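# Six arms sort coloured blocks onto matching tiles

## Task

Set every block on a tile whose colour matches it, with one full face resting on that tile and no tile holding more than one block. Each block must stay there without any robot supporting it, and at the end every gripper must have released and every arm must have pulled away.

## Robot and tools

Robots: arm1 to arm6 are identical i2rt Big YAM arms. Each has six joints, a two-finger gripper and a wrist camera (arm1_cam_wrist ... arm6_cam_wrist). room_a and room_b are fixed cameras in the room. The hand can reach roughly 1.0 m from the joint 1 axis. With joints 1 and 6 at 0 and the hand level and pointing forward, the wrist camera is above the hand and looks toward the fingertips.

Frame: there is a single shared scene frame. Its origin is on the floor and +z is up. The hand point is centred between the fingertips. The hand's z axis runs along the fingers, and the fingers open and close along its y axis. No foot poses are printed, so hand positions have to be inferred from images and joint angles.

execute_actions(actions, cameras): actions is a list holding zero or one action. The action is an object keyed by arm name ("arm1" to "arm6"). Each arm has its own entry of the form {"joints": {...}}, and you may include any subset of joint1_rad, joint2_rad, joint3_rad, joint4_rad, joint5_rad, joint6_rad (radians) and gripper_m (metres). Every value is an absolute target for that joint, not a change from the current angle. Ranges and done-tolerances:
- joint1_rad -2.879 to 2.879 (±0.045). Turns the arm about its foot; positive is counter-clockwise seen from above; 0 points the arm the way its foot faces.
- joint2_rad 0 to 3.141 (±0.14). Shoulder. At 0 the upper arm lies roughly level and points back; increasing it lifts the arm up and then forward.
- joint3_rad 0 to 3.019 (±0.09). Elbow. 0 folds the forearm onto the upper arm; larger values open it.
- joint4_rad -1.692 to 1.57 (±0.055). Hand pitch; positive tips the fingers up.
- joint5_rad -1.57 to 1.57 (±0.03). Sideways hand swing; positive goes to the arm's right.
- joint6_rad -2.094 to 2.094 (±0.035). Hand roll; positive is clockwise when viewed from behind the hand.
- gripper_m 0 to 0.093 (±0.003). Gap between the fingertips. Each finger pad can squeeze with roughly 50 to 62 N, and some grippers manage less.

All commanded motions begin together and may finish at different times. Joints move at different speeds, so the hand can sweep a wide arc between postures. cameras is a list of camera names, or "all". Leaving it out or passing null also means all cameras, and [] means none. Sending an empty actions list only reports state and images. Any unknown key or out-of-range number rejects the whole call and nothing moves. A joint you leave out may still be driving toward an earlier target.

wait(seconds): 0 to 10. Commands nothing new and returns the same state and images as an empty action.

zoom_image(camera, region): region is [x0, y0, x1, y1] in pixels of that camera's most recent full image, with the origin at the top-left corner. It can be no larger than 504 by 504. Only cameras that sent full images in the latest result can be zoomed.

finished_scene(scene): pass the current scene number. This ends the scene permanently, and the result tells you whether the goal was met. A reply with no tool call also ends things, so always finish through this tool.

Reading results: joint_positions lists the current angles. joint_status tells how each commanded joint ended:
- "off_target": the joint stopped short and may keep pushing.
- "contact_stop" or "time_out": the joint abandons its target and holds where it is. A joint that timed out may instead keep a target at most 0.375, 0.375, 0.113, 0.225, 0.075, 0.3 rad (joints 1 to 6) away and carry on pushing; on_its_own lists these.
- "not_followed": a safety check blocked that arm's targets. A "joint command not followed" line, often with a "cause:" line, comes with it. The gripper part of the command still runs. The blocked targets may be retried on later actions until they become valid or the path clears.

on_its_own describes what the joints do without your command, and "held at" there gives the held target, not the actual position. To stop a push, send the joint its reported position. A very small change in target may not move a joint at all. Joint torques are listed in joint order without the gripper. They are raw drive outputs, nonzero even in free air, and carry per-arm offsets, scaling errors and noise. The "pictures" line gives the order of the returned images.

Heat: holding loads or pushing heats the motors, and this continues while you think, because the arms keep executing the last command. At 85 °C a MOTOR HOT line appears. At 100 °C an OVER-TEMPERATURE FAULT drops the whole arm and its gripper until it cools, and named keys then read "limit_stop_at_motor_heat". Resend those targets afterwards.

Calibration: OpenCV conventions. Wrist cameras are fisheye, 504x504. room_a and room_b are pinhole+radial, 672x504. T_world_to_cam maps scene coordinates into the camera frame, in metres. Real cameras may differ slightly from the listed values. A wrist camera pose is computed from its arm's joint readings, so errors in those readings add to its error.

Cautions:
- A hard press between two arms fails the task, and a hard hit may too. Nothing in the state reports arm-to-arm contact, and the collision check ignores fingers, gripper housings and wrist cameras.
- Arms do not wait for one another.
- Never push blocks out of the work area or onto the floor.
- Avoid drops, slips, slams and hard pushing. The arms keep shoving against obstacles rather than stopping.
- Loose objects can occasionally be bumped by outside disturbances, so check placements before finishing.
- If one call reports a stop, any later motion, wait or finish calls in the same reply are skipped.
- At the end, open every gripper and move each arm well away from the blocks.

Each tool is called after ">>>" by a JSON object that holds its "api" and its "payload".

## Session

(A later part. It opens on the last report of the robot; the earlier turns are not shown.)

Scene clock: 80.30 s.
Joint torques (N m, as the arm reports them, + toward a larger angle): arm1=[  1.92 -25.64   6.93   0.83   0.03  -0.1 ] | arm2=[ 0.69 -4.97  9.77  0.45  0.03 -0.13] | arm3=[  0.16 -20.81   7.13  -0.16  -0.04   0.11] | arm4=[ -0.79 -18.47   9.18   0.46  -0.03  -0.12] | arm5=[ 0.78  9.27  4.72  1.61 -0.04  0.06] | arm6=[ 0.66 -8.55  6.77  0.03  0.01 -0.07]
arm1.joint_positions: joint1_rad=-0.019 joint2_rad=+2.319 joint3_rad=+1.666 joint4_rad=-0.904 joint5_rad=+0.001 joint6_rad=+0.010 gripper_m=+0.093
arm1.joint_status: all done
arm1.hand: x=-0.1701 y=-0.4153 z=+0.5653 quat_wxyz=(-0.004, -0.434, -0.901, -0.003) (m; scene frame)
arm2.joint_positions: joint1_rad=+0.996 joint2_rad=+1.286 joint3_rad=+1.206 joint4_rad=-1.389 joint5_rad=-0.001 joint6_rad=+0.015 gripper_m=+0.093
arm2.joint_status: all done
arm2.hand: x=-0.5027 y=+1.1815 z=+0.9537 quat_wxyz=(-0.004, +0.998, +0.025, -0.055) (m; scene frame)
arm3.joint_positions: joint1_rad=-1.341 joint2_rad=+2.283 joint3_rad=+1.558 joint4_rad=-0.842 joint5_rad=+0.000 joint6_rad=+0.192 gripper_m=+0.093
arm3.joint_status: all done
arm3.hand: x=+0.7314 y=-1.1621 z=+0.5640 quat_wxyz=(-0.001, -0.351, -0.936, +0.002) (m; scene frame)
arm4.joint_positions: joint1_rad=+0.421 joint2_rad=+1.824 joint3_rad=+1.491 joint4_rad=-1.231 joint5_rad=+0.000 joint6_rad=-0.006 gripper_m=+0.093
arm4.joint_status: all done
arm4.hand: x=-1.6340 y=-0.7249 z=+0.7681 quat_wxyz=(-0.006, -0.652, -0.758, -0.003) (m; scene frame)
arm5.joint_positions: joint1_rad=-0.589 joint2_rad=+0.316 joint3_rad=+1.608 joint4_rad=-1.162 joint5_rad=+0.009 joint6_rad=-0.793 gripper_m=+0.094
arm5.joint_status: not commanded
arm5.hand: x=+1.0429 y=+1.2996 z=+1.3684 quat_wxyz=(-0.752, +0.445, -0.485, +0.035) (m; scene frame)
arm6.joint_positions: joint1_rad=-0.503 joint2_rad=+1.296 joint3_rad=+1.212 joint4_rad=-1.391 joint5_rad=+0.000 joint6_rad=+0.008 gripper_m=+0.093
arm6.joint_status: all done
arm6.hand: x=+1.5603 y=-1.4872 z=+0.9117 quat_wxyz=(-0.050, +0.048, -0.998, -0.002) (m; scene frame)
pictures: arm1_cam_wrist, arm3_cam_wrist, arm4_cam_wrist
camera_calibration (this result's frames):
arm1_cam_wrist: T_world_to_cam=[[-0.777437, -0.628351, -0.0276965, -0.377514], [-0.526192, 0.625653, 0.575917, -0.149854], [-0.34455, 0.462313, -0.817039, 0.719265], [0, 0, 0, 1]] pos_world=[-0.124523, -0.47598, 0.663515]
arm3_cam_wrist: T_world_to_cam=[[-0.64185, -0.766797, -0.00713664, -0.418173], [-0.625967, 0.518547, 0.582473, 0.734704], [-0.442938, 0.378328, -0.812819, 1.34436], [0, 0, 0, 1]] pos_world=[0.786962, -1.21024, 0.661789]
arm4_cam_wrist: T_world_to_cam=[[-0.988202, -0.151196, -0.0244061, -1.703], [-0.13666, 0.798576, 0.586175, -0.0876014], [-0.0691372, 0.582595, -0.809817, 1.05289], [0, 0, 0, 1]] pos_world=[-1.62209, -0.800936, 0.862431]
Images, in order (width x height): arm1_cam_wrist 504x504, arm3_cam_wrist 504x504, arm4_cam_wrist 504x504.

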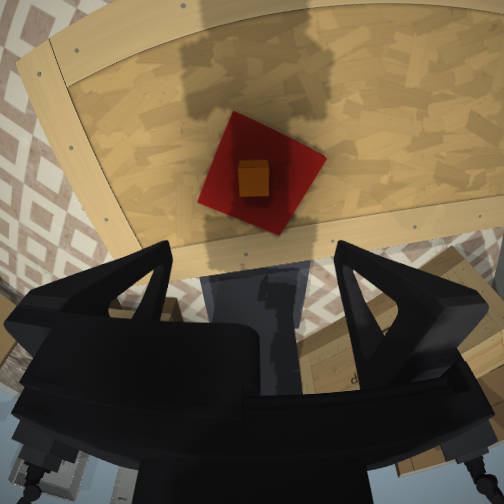

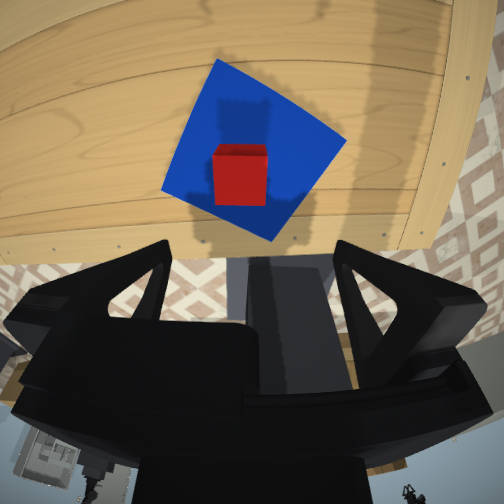

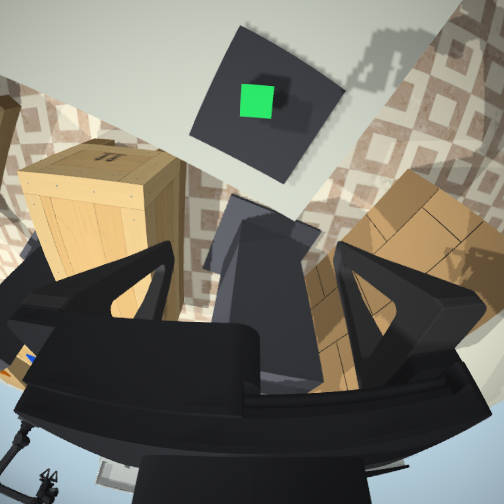

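>>> {"api": "execute_actions", "payload": {"actions": [{"arm1":{"joints":{"joint2_rad":2.57,"joint3_rad":1.74,"joint4_rad":-0.7}},"arm3":{"joints":{"joint1_rad":-1.315,"joint2_rad":2.51,"joint3_rad":1.64,"joint4_rad":-0.66}},"arm4":{"joints":{"joint2_rad":2.1,"joint3_rad":1.65,"joint4_rad":-1.08}}}], "cameras": ["arm1_cam_wrist","arm3_cam_wrist","arm4_cam_wrist"]}}

Scene clock: 86.40 s.
Joint torques (N m, as the arm reports them, + toward a larger angle): arm1=[  1.92 -28.99   6.23   1.33   0.03  -0.09] | arm2=[ 0.79 -4.74  9.74  0.49  0.03 -0.13] | arm3=[ -0.09 -22.84   6.98   0.29  -0.03   0.1 ] | arm4=[ -0.8  -22.73   9.66   1.03  -0.03  -0.13] | arm5=[ 0.72  9.24  4.67  1.65 -0.05  0.07] | arm6=[ 0.65 -8.87  6.76  0.14  0.03 -0.08]
arm1.joint_positions: joint1_rad=-0.019 joint2_rad=+2.581 joint3_rad=+1.727 joint4_rad=-0.717 joint5_rad=+0.001 joint6_rad=+0.010 gripper_m=+0.093
arm1.joint_status: all done
arm1.hand: x=-0.1739 y=-0.4082 z=+0.4224 quat_wxyz=(+0.003, -0.434, -0.901, -0.006) (m; scene frame)
arm2.joint_positions: joint1_rad=+0.996 joint2_rad=+1.286 joint3_rad=+1.206 joint4_rad=-1.389 joint5_rad=-0.001 joint6_rad=+0.015 gripper_m=+0.093
arm2.joint_status: not commanded
arm2.hand: x=-0.5027 y=+1.1815 z=+0.9537 quat_wxyz=(-0.004, +0.998, +0.025, -0.055) (m; scene frame)
arm3.joint_positions: joint1_rad=-1.324 joint2_rad=+2.538 joint3_rad=+1.624 joint4_rad=-0.673 joint5_rad=+0.000 joint6_rad=+0.192 gripper_m=+0.093
arm3.joint_status: all done
arm3.hand: x=+0.7306 y=-1.1502 z=+0.4315 quat_wxyz=(+0.009, -0.343, -0.939, +0.000) (m; scene frame)
arm4.joint_positions: joint1_rad=+0.421 joint2_rad=+2.115 joint3_rad=+1.627 joint4_rad=-1.087 joint5_rad=+0.000 joint6_rad=-0.006 gripper_m=+0.093
arm4.joint_status: all done
arm4.hand: x=-1.6230 y=-0.7910 z=+0.6532 quat_wxyz=(-0.002, -0.652, -0.758, -0.007) (m; scene frame)
arm5.joint_positions: joint1_rad=-0.589 joint2_rad=+0.316 joint3_rad=+1.608 joint4_rad=-1.162 joint5_rad=+0.009 joint6_rad=-0.793 gripper_m=+0.094
arm5.joint_status: not commanded
arm5.hand: x=+1.0429 y=+1.2996 z=+1.3684 quat_wxyz=(-0.752, +0.445, -0.485, +0.035) (m; scene frame)
arm6.joint_positions: joint1_rad=-0.503 joint2_rad=+1.296 joint3_rad=+1.212 joint4_rad=-1.391 joint5_rad=+0.000 joint6_rad=+0.008 gripper_m=+0.093
arm6.joint_status: not commanded
arm6.hand: x=+1.5603 y=-1.4872 z=+0.9117 quat_wxyz=(-0.050, +0.048, -0.998, -0.002) (m; scene frame)
pictures: arm1_cam_wrist, arm3_cam_wrist, arm4_cam_wrist
camera_calibration (this result's frames):
arm1_cam_wrist: T_world_to_cam=[[-0.777587, -0.628167, -0.0276575, -0.379976], [-0.521244, 0.619381, 0.587087, -0.0803156], [-0.351658, 0.470927, -0.809051, 0.596828], [0, 0, 0, 1]] pos_world=[-0.127449, -0.470005, 0.519507]
arm3_cam_wrist: T_world_to_cam=[[-0.628749, -0.7776, -0.00354141, -0.434104], [-0.623877, 0.501723, 0.59921, 0.77716], [-0.464169, 0.378962, -0.800584, 1.24271], [0, 0, 0, 1]] pos_world=[0.788735, -1.19842, 0.527671]
arm4_cam_wrist: T_world_to_cam=[[-0.988219, -0.151072, -0.0244941, -1.70484], [-0.135893, 0.792541, 0.594485, 0.0250521], [-0.0703972, 0.59081, -0.803734, 0.999638], [0, 0, 0, 1]] pos_world=[-1.61098, -0.868004, 0.746791]
Images, in order (width x height): arm1_cam_wrist 504x504, arm3_cam_wrist 504x504, arm4_cam_wrist 504x504.

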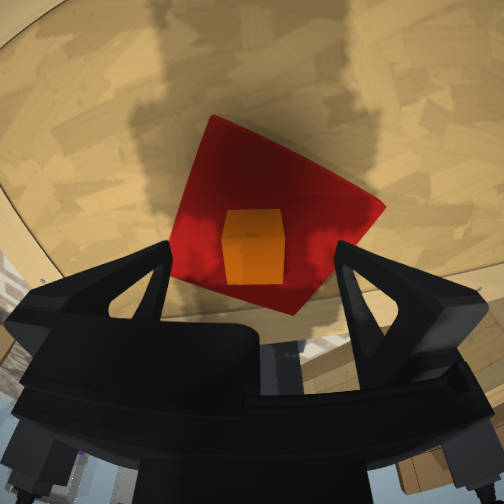

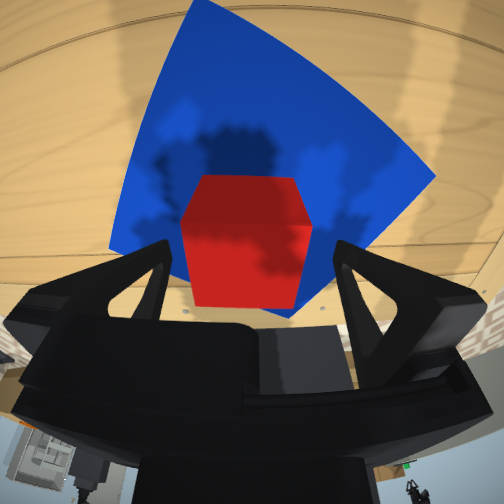

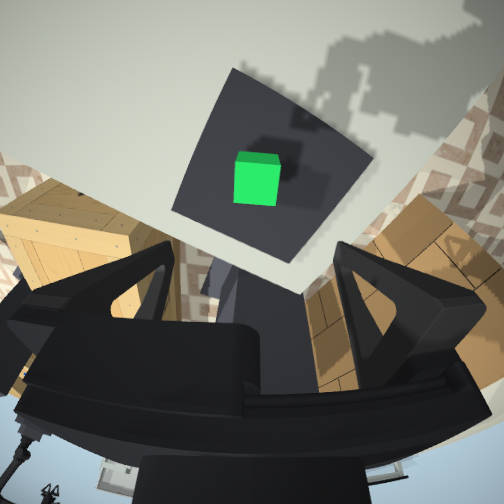

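>>> {"api": "execute_actions", "payload": {"actions": [{"arm1":{"joints":{"joint2_rad":2.63,"joint4_rad":-0.665}},"arm3":{"joints":{"joint4_rad":-0.62}},"arm4":{"joints":{"joint2_rad":2.265,"joint3_rad":1.62,"joint4_rad":-0.89,"joint6_rad":0.06}}}], "cameras": ["arm1_cam_wrist","arm3_cam_wrist","arm4_cam_wrist"]}}

Scene clock: 89.87 s.
Joint torques (N m, as the arm reports them, + toward a larger angle): arm1=[  1.96 -24.65   6.24   1.32   0.02  -0.07] | arm2=[ 0.72 -4.88  9.74  0.49  0.02 -0.13] | arm3=[ -0.12 -22.99   7.13   0.44  -0.03   0.11] | arm4=[ -0.79 -23.41   8.36   1.19  -0.02  -0.09] | arm5=[ 0.82  9.24  4.7   1.66 -0.05  0.07] | arm6=[ 0.79 -8.46  6.77  0.13  0.   -0.08]
arm1.joint_positions: joint1_rad=-0.019 joint2_rad=+2.597 joint3_rad=+1.727 joint4_rad=-0.683 joint5_rad=+0.001 joint6_rad=+0.010 gripper_m=+0.093
arm1.joint_status: all done
arm1.hand: x=-0.1728 y=-0.4095 z=+0.4122 quat_wxyz=(-0.005, -0.434, -0.901, -0.003) (m; scene frame)
arm2.joint_positions: joint1_rad=+0.996 joint2_rad=+1.286 joint3_rad=+1.206 joint4_rad=-1.389 joint5_rad=-0.001 joint6_rad=+0.014 gripper_m=+0.093
arm2.joint_status: not commanded
arm2.hand: x=-0.5027 y=+1.1815 z=+0.9537 quat_wxyz=(-0.004, +0.998, +0.025, -0.055) (m; scene frame)
arm3.joint_positions: joint1_rad=-1.324 joint2_rad=+2.538 joint3_rad=+1.624 joint4_rad=-0.635 joint5_rad=+0.000 joint6_rad=+0.192 gripper_m=+0.093
arm3.joint_status: all done
arm3.hand: x=+0.7388 y=-1.1548 z=+0.4315 quat_wxyz=(-0.010, -0.343, -0.939, +0.003) (m; scene frame)
arm4.joint_positions: joint1_rad=+0.421 joint2_rad=+2.283 joint3_rad=+1.602 joint4_rad=-0.902 joint5_rad=+0.000 joint6_rad=+0.053 gripper_m=+0.093
arm4.joint_status: all done
arm4.hand: x=-1.6214 y=-0.7932 z=+0.5457 quat_wxyz=(+0.001, -0.674, -0.738, -0.009) (m; scene frame)
arm5.joint_positions: joint1_rad=-0.589 joint2_rad=+0.316 joint3_rad=+1.608 joint4_rad=-1.162 joint5_rad=+0.009 joint6_rad=-0.793 gripper_m=+0.094
arm5.joint_status: not commanded
arm5.hand: x=+1.0429 y=+1.2996 z=+1.3684 quat_wxyz=(-0.752, +0.445, -0.485, +0.035) (m; scene frame)
arm6.joint_positions: joint1_rad=-0.503 joint2_rad=+1.296 joint3_rad=+1.212 joint4_rad=-1.391 joint5_rad=+0.000 joint6_rad=+0.008 gripper_m=+0.093
arm6.joint_status: not commanded
arm6.hand: x=+1.5603 y=-1.4872 z=+0.9117 quat_wxyz=(-0.050, +0.048, -0.998, -0.002) (m; scene frame)
pictures: arm1_cam_wrist, arm3_cam_wrist, arm4_cam_wrist
camera_calibration (this result's frames):
arm1_cam_wrist: T_world_to_cam=[[-0.777395, -0.628402, -0.0277068, -0.380189], [-0.527549, 0.627374, 0.572795, -0.0648888], [-0.342563, 0.459904, -0.81923, 0.590856], [0, 0, 0, 1]] pos_world=[-0.127384, -0.469939, 0.510681]
arm3_cam_wrist: T_world_to_cam=[[-0.628417, -0.777811, -0.0100815, -0.430161], [-0.643416, 0.512464, 0.56868, 0.824571], [-0.437159, 0.363855, -0.822497, 1.2203], [0, 0, 0, 1]] pos_world=[0.793685, -1.20116, 0.530438]
arm4_cam_wrist: T_world_to_cam=[[-0.99541, -0.0926995, -0.0237656, -1.67194], [-0.0883448, 0.794683, 0.600562, 0.166436], [-0.0367857, 0.599905, -0.799225, 0.973865], [0, 0, 0, 1]] pos_world=[-1.61374, -0.871478, 0.638647]
Images, in order (width x height): arm1_cam_wrist 504x504, arm3_cam_wrist 504x504, arm4_cam_wrist 504x504.

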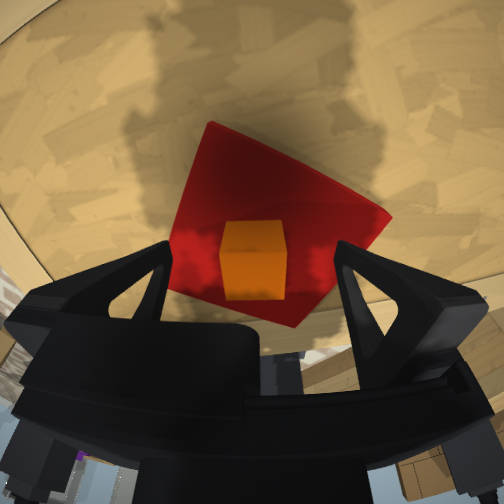

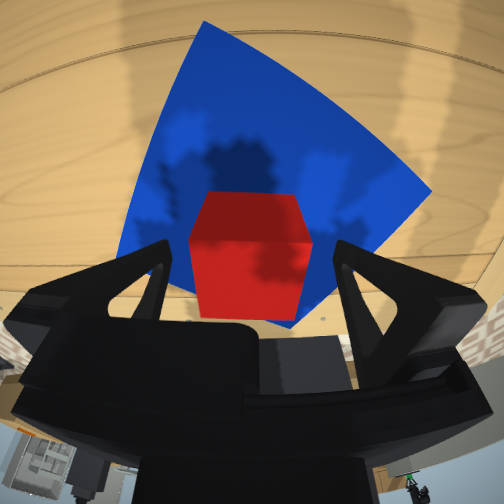

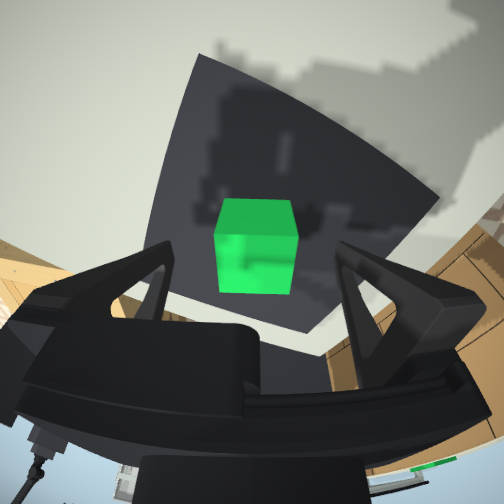

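>>> {"api": "execute_actions", "payload": {"actions": [{"arm1":{"joints":{"gripper_m":0.015}},"arm3":{"joints":{"gripper_m":0.025}},"arm4":{"joints":{"gripper_m":0.018,"joint4_rad":-0.87}}}], "cameras": []}}

>>> {"api": "execute_actions", "payload": {"actions": [{"arm1":{"joints":{"joint2_rad":2.3,"joint4_rad":-1.0}},"arm3":{"joints":{"joint2_rad":2.25,"joint4_rad":-0.93}},"arm4":{"joints":{"joint2_rad":1.9,"joint4_rad":-1.25}}}], "cameras": []}}

>>> {"api": "execute_actions", "payload": {"actions": [{"arm1":{"joints":{"joint1_rad":2.39,"joint3_rad":1.76}},"arm3":{"joints":{"joint1_rad":1.445,"joint6_rad":0.45}},"arm4":{"joints":{"joint1_rad":-1.435,"joint2_rad":1.74,"joint3_rad":1.35,"joint4_rad":-1.17,"joint6_rad":0.05}}}], "cameras": ["arm1_cam_wrist","arm3_cam_wrist","arm4_cam_wrist"]}}

Scene clock: 95.20 s.
Joint torques (N m, as the arm reports them, + toward a larger angle): arm1=[  1.89 -24.66   6.28   1.35   0.03  -0.08] | arm2=[ 0.73 -4.8   9.77  0.49  0.03 -0.12] | arm3=[ -0.15 -22.85   7.16   0.43  -0.03   0.1 ] | arm4=[ -0.93 -23.3    8.33   1.22  -0.02  -0.11] | arm5=[ 0.85  9.28  4.66  1.63 -0.04  0.06] | arm6=[ 1.02 -8.35  6.81  0.05  0.02 -0.09]
arm1.joint_positions: joint1_rad=-0.019 joint2_rad=+2.597 joint3_rad=+1.727 joint4_rad=-0.683 joint5_rad=+0.001 joint6_rad=+0.010 gripper_m=+0.031
arm1.joint_status: gripper_m off_target (ended at +0.031, target +0.015)
arm1.hand: x=-0.1728 y=-0.4095 z=+0.4122 quat_wxyz=(-0.005, -0.434, -0.901, -0.003) (m; scene frame)
arm2.joint_positions: joint1_rad=+0.996 joint2_rad=+1.286 joint3_rad=+1.206 joint4_rad=-1.389 joint5_rad=-0.001 joint6_rad=+0.014 gripper_m=+0.093
arm2.joint_status: not commanded
arm2.hand: x=-0.5027 y=+1.1815 z=+0.9537 quat_wxyz=(-0.004, +0.998, +0.025, -0.055) (m; scene frame)
arm3.joint_positions: joint1_rad=-1.324 joint2_rad=+2.538 joint3_rad=+1.624 joint4_rad=-0.634 joint5_rad=+0.000 joint6_rad=+0.192 gripper_m=+0.047
arm3.joint_status: gripper_m off_target (ended at +0.047, target +0.025)
arm3.hand: x=+0.7390 y=-1.1548 z=+0.4315 quat_wxyz=(-0.010, -0.343, -0.939, +0.003) (m; scene frame)
arm4.joint_positions: joint1_rad=+0.421 joint2_rad=+2.283 joint3_rad=+1.602 joint4_rad=-0.882 joint5_rad=+0.000 joint6_rad=+0.053 gripper_m=+0.037
arm4.joint_status: gripper_m off_target (ended at +0.037, target +0.018); the others done
arm4.hand: x=-1.6207 y=-0.7981 z=+0.5456 quat_wxyz=(-0.006, -0.675, -0.738, -0.002) (m; scene frame)
arm5.joint_positions: joint1_rad=-0.589 joint2_rad=+0.316 joint3_rad=+1.608 joint4_rad=-1.162 joint5_rad=+0.009 joint6_rad=-0.793 gripper_m=+0.094
arm5.joint_status: not commanded
arm5.hand: x=+1.0429 y=+1.2996 z=+1.3684 quat_wxyz=(-0.752, +0.445, -0.485, +0.035) (m; scene frame)
arm6.joint_positions: joint1_rad=-0.503 joint2_rad=+1.296 joint3_rad=+1.212 joint4_rad=-1.391 joint5_rad=+0.000 joint6_rad=+0.008 gripper_m=+0.093
arm6.joint_status: not commanded
arm6.hand: x=+1.5603 y=-1.4872 z=+0.9117 quat_wxyz=(-0.050, +0.048, -0.998, -0.002) (m; scene frame)
pictures: none
No camera images: the call's "cameras" was empty. Leave "cameras" out to get every camera's image.

Scene clock: 96.70 s.
Joint torques (N m, as the arm reports them, + toward a larger angle): arm1=[  1.9  -24.94   7.71   0.08   0.03  -0.08] | arm2=[ 0.79 -5.07  9.77  0.47  0.03 -0.11] | arm3=[ -0.12 -20.73   9.12  -0.78  -0.03   0.1 ] | arm4=[ -0.89 -20.66   9.88   0.41  -0.03  -0.1 ] | arm5=[ 0.78  9.34  4.69  1.66 -0.05  0.07] | arm6=[ 0.94 -8.37  6.74  0.02  0.03 -0.07]
arm1.joint_positions: joint1_rad=-0.019 joint2_rad=+2.277 joint3_rad=+1.733 joint4_rad=-0.983 joint5_rad=+0.001 joint6_rad=+0.010 gripper_m=+0.031
arm1.joint_status: all done
arm1.hand: x=-0.1572 y=-0.4320 z=+0.6125 quat_wxyz=(-0.017, -0.434, -0.901, +0.003) (m; scene frame)
arm2.joint_positions: joint1_rad=+0.996 joint2_rad=+1.286 joint3_rad=+1.206 joint4_rad=-1.389 joint5_rad=-0.001 joint6_rad=+0.014 gripper_m=+0.093
arm2.joint_status: not commanded
arm2.hand: x=-0.5027 y=+1.1815 z=+0.9537 quat_wxyz=(-0.004, +0.998, +0.025, -0.055) (m; scene frame)
arm3.joint_positions: joint1_rad=-1.324 joint2_rad=+2.254 joint3_rad=+1.624 joint4_rad=-0.918 joint5_rad=+0.000 joint6_rad=+0.192 gripper_m=+0.047
arm3.joint_status: all done
arm3.hand: x=+0.7540 y=-1.1625 z=+0.6006 quat_wxyz=(-0.010, -0.343, -0.939, +0.003) (m; scene frame)
arm4.joint_positions: joint1_rad=+0.421 joint2_rad=+1.916 joint3_rad=+1.603 joint4_rad=-1.240 joint5_rad=+0.000 joint6_rad=+0.053 gripper_m=+0.037
arm4.joint_status: all done
arm4.hand: x=-1.6287 y=-0.7612 z=+0.7597 quat_wxyz=(-0.010, -0.675, -0.738, +0.001) (m; scene frame)
arm5.joint_positions: joint1_rad=-0.589 joint2_rad=+0.316 joint3_rad=+1.608 joint4_rad=-1.162 joint5_rad=+0.009 joint6_rad=-0.793 gripper_m=+0.094
arm5.joint_status: not commanded
arm5.hand: x=+1.0429 y=+1.2996 z=+1.3684 quat_wxyz=(-0.752, +0.445, -0.485, +0.035) (m; scene frame)
arm6.joint_positions: joint1_rad=-0.503 joint2_rad=+1.296 joint3_rad=+1.212 joint4_rad=-1.391 joint5_rad=+0.000 joint6_rad=+0.008 gripper_m=+0.093
arm6.joint_status: not commanded
arm6.hand: x=+1.5603 y=-1.4872 z=+0.9117 quat_wxyz=(-0.050, +0.048, -0.998, -0.002) (m; scene frame)
pictures: none
No camera images: the call's "cameras" was empty. Leave "cameras" out to get every camera's image.

Scene clock: 99.30 s.
Joint torques (N m, as the arm reports them, + toward a larger angle): arm1=[  0.62 -25.06   8.51   0.17   0.14  -0.08] | arm2=[ 0.77 -4.85  9.78  0.48  0.03 -0.11] | arm3=[ -1.64 -20.84   9.15  -0.72   0.04   0.13] | arm4=[ -1.18 -17.64   8.44   0.77  -0.01  -0.21] | arm5=[ 0.7   9.2   4.67  1.64 -0.05  0.06] | arm6=[ 0.64 -8.62  6.75  0.05  0.   -0.06]
arm1.joint_positions: joint1_rad=+2.397 joint2_rad=+2.277 joint3_rad=+1.744 joint4_rad=-0.983 joint5_rad=-0.002 joint6_rad=+0.010 gripper_m=+0.031
arm1.joint_status: all done
arm1.hand: x=-0.5419 y=+0.7388 z=+0.6329 quat_wxyz=(-0.025, +0.687, -0.725, -0.024) (m; scene frame)
arm2.joint_positions: joint1_rad=+0.996 joint2_rad=+1.286 joint3_rad=+1.206 joint4_rad=-1.389 joint5_rad=-0.001 joint6_rad=+0.014 gripper_m=+0.093
arm2.joint_status: not commanded
arm2.hand: x=-0.5027 y=+1.1815 z=+0.9537 quat_wxyz=(-0.004, +0.998, +0.025, -0.055) (m; scene frame)
arm3.joint_positions: joint1_rad=+1.455 joint2_rad=+2.254 joint3_rad=+1.624 joint4_rad=-0.918 joint5_rad=-0.002 joint6_rad=+0.440 gripper_m=+0.047
arm3.joint_status: all done
arm3.hand: x=-0.1983 y=-0.3772 z=+0.6009 quat_wxyz=(+0.000, +0.793, -0.609, -0.011) (m; scene frame)
arm4.joint_positions: joint1_rad=-1.443 joint2_rad=+1.751 joint3_rad=+1.345 joint4_rad=-1.171 joint5_rad=+0.000 joint6_rad=+0.053 gripper_m=+0.037
arm4.joint_status: all done
arm4.hand: x=-2.2114 y=-0.1091 z=+0.7487 quat_wxyz=(+0.002, -0.995, +0.102, -0.009) (m; scene frame)
arm5.joint_positions: joint1_rad=-0.589 joint2_rad=+0.316 joint3_rad=+1.608 joint4_rad=-1.162 joint5_rad=+0.009 joint6_rad=-0.793 gripper_m=+0.094
arm5.joint_status: not commanded
arm5.hand: x=+1.0429 y=+1.2996 z=+1.3684 quat_wxyz=(-0.752, +0.445, -0.485, +0.035) (m; scene frame)
arm6.joint_positions: joint1_rad=-0.503 joint2_rad=+1.296 joint3_rad=+1.212 joint4_rad=-1.391 joint5_rad=+0.000 joint6_rad=+0.008 gripper_m=+0.093
arm6.joint_status: not commanded
arm6.hand: x=+1.5603 y=-1.4872 z=+0.9117 quat_wxyz=(-0.050, +0.048, -0.998, -0.002) (m; scene frame)
pictures: arm1_cam_wrist, arm3_cam_wrist, arm4_cam_wrist
camera_calibration (this result's frames):
arm1_cam_wrist: T_world_to_cam=[[0.998797, -0.0449249, -0.0196348, 0.586942], [-0.0281197, -0.85297, 0.521201, 0.290551], [-0.0401628, -0.520022, -0.853208, 1.02644], [0, 0, 0, 1]] pos_world=[-0.536841, 0.807971, 0.735855]
arm3_cam_wrist: T_world_to_cam=[[0.960684, 0.276645, -0.0235336, 0.308473], [0.240044, -0.784999, 0.5711, -0.588854], [0.139519, -0.554296, -0.820543, 0.433923], [0, 0, 0, 1]] pos_world=[-0.215535, -0.307065, 0.699606]
arm4_cam_wrist: T_world_to_cam=[[0.200002, 0.979778, -0.0057766, 0.556074], [0.78236, -0.156148, 0.602936, 1.26868], [0.589841, -0.125108, -0.797769, 2.00961], [0, 0, 0, 1]] pos_world=[-2.28914, -0.0953091, 0.841486]
Images, in order (width x height): arm1_cam_wrist 504x504, arm3_cam_wrist 504x504, arm4_cam_wrist 504x504.

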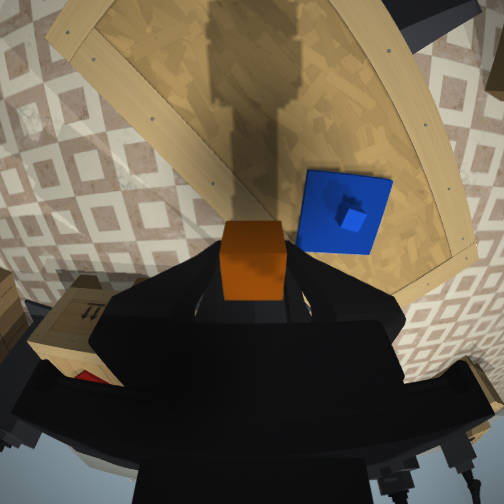

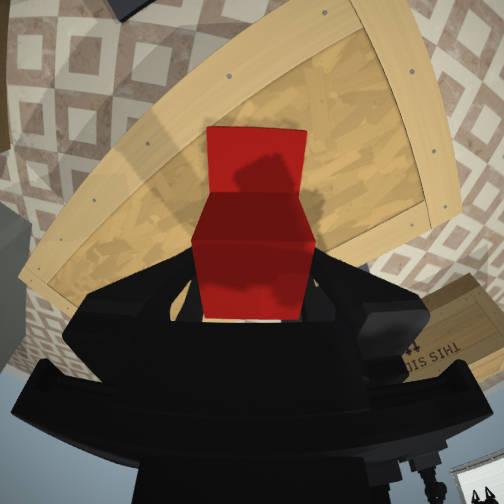

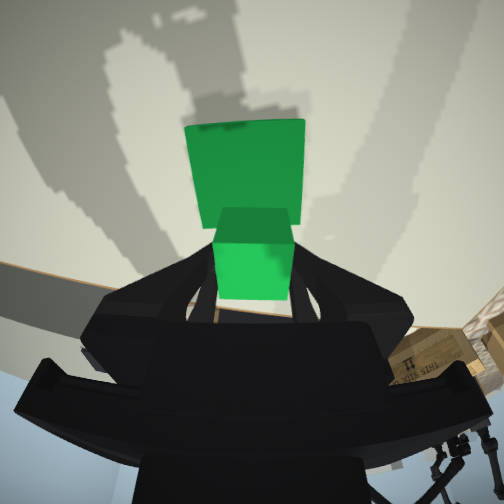

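>>> {"api": "execute_actions", "payload": {"actions": [{"arm1":{"joints":{"joint1_rad":2.365,"joint2_rad":2.755,"joint3_rad":2.14,"joint4_rad":-0.91}},"arm3":{"joints":{"joint2_rad":2.51,"joint3_rad":1.65,"joint4_rad":-0.655}},"arm4":{"joints":{"joint2_rad":1.85,"joint3_rad":1.235,"joint4_rad":-0.925,"joint6_rad":-0.02}}}], "cameras": ["arm1_cam_wrist","arm3_cam_wrist","arm4_cam_wrist"]}}

Scene clock: 103.63 s.
Joint torques (N m, as the arm reports them, + toward a larger angle): arm1=[  0.39 -32.17   9.53   1.06   0.16  -0.08] | arm2=[ 0.69 -4.77  9.76  0.46  0.03 -0.12] | arm3=[ -1.78 -23.18   7.4    0.31   0.09   0.12] | arm4=[ -1.44 -16.44   7.55   1.96  -0.04  -0.28] | arm5=[ 0.73  9.2   4.69  1.68 -0.05  0.07] | arm6=[ 0.83 -8.68  6.69  0.05  0.02 -0.12]
arm1.joint_positions: joint1_rad=+2.372 joint2_rad=+2.771 joint3_rad=+2.098 joint4_rad=-0.921 joint5_rad=-0.002 joint6_rad=+0.010 gripper_m=+0.031
arm1.joint_status: all done
arm1.hand: x=-0.5231 y=+0.7717 z=+0.4186 quat_wxyz=(+0.003, +0.679, -0.734, +0.002) (m; scene frame)
arm2.joint_positions: joint1_rad=+0.996 joint2_rad=+1.286 joint3_rad=+1.206 joint4_rad=-1.389 joint5_rad=-0.001 joint6_rad=+0.014 gripper_m=+0.093
arm2.joint_status: not commanded
arm2.hand: x=-0.5027 y=+1.1815 z=+0.9537 quat_wxyz=(-0.004, +0.998, +0.025, -0.055) (m; scene frame)
arm3.joint_positions: joint1_rad=+1.455 joint2_rad=+2.545 joint3_rad=+1.630 joint4_rad=-0.670 joint5_rad=-0.003 joint6_rad=+0.441 gripper_m=+0.047
arm3.joint_status: all done
arm3.hand: x=-0.1831 y=-0.3965 z=+0.4293 quat_wxyz=(+0.005, +0.793, -0.610, +0.006) (m; scene frame)
arm4.joint_positions: joint1_rad=-1.443 joint2_rad=+1.841 joint3_rad=+1.231 joint4_rad=-0.958 joint5_rad=+0.001 joint6_rad=-0.010 gripper_m=+0.037
arm4.joint_status: all done
arm4.hand: x=-2.2064 y=-0.1093 z=+0.6671 quat_wxyz=(+0.003, -0.998, +0.070, -0.004) (m; scene frame)
arm5.joint_positions: joint1_rad=-0.589 joint2_rad=+0.316 joint3_rad=+1.608 joint4_rad=-1.162 joint5_rad=+0.009 joint6_rad=-0.793 gripper_m=+0.094
arm5.joint_status: not commanded
arm5.hand: x=+1.0429 y=+1.2996 z=+1.3684 quat_wxyz=(-0.752, +0.445, -0.485, +0.035) (m; scene frame)
arm6.joint_positions: joint1_rad=-0.503 joint2_rad=+1.296 joint3_rad=+1.212 joint4_rad=-1.391 joint5_rad=+0.000 joint6_rad=+0.008 gripper_m=+0.093
arm6.joint_status: not commanded
arm6.hand: x=+1.5603 y=-1.4872 z=+0.9117 quat_wxyz=(-0.050, +0.048, -0.998, -0.002) (m; scene frame)
pictures: arm1_cam_wrist, arm3_cam_wrist, arm4_cam_wrist
camera_calibration (this result's frames):
arm1_cam_wrist: T_world_to_cam=[[0.997261, -0.0712479, -0.0198323, 0.58503], [-0.0461695, -0.809254, 0.585642, 0.360664], [-0.0577752, -0.583123, -0.810327, 0.882984], [0, 0, 0, 1]] pos_world=[-0.515762, 0.848439, 0.515888]
arm3_cam_wrist: T_world_to_cam=[[0.961333, 0.275203, -0.0101011, 0.288931], [0.226408, -0.768938, 0.597891, -0.517358], [0.156775, -0.577059, -0.801514, 0.266263], [0, 0, 0, 1]] pos_world=[-0.202368, -0.323682, 0.525655]
arm4_cam_wrist: T_world_to_cam=[[0.137875, 0.990432, -0.00596114, 0.418975], [0.795636, -0.107169, 0.59622, 1.35308], [0.589876, -0.0869465, -0.802799, 1.94917], [0, 0, 0, 1]] pos_world=[-2.28409, -0.100484, 0.760554]
Images, in order (width x height): arm1_cam_wrist 504x504, arm3_cam_wrist 504x504, arm4_cam_wrist 504x504.

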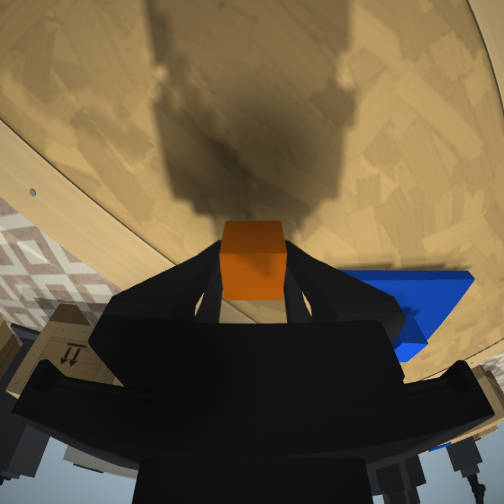

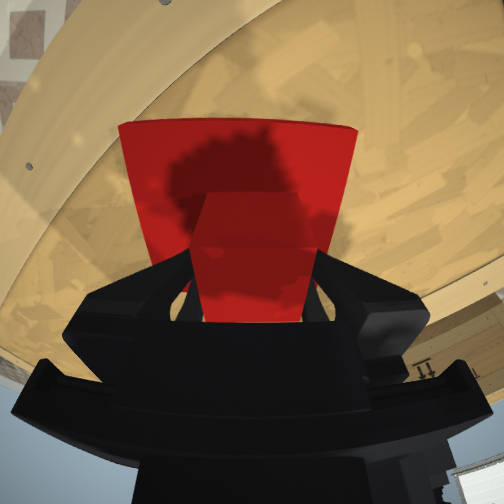

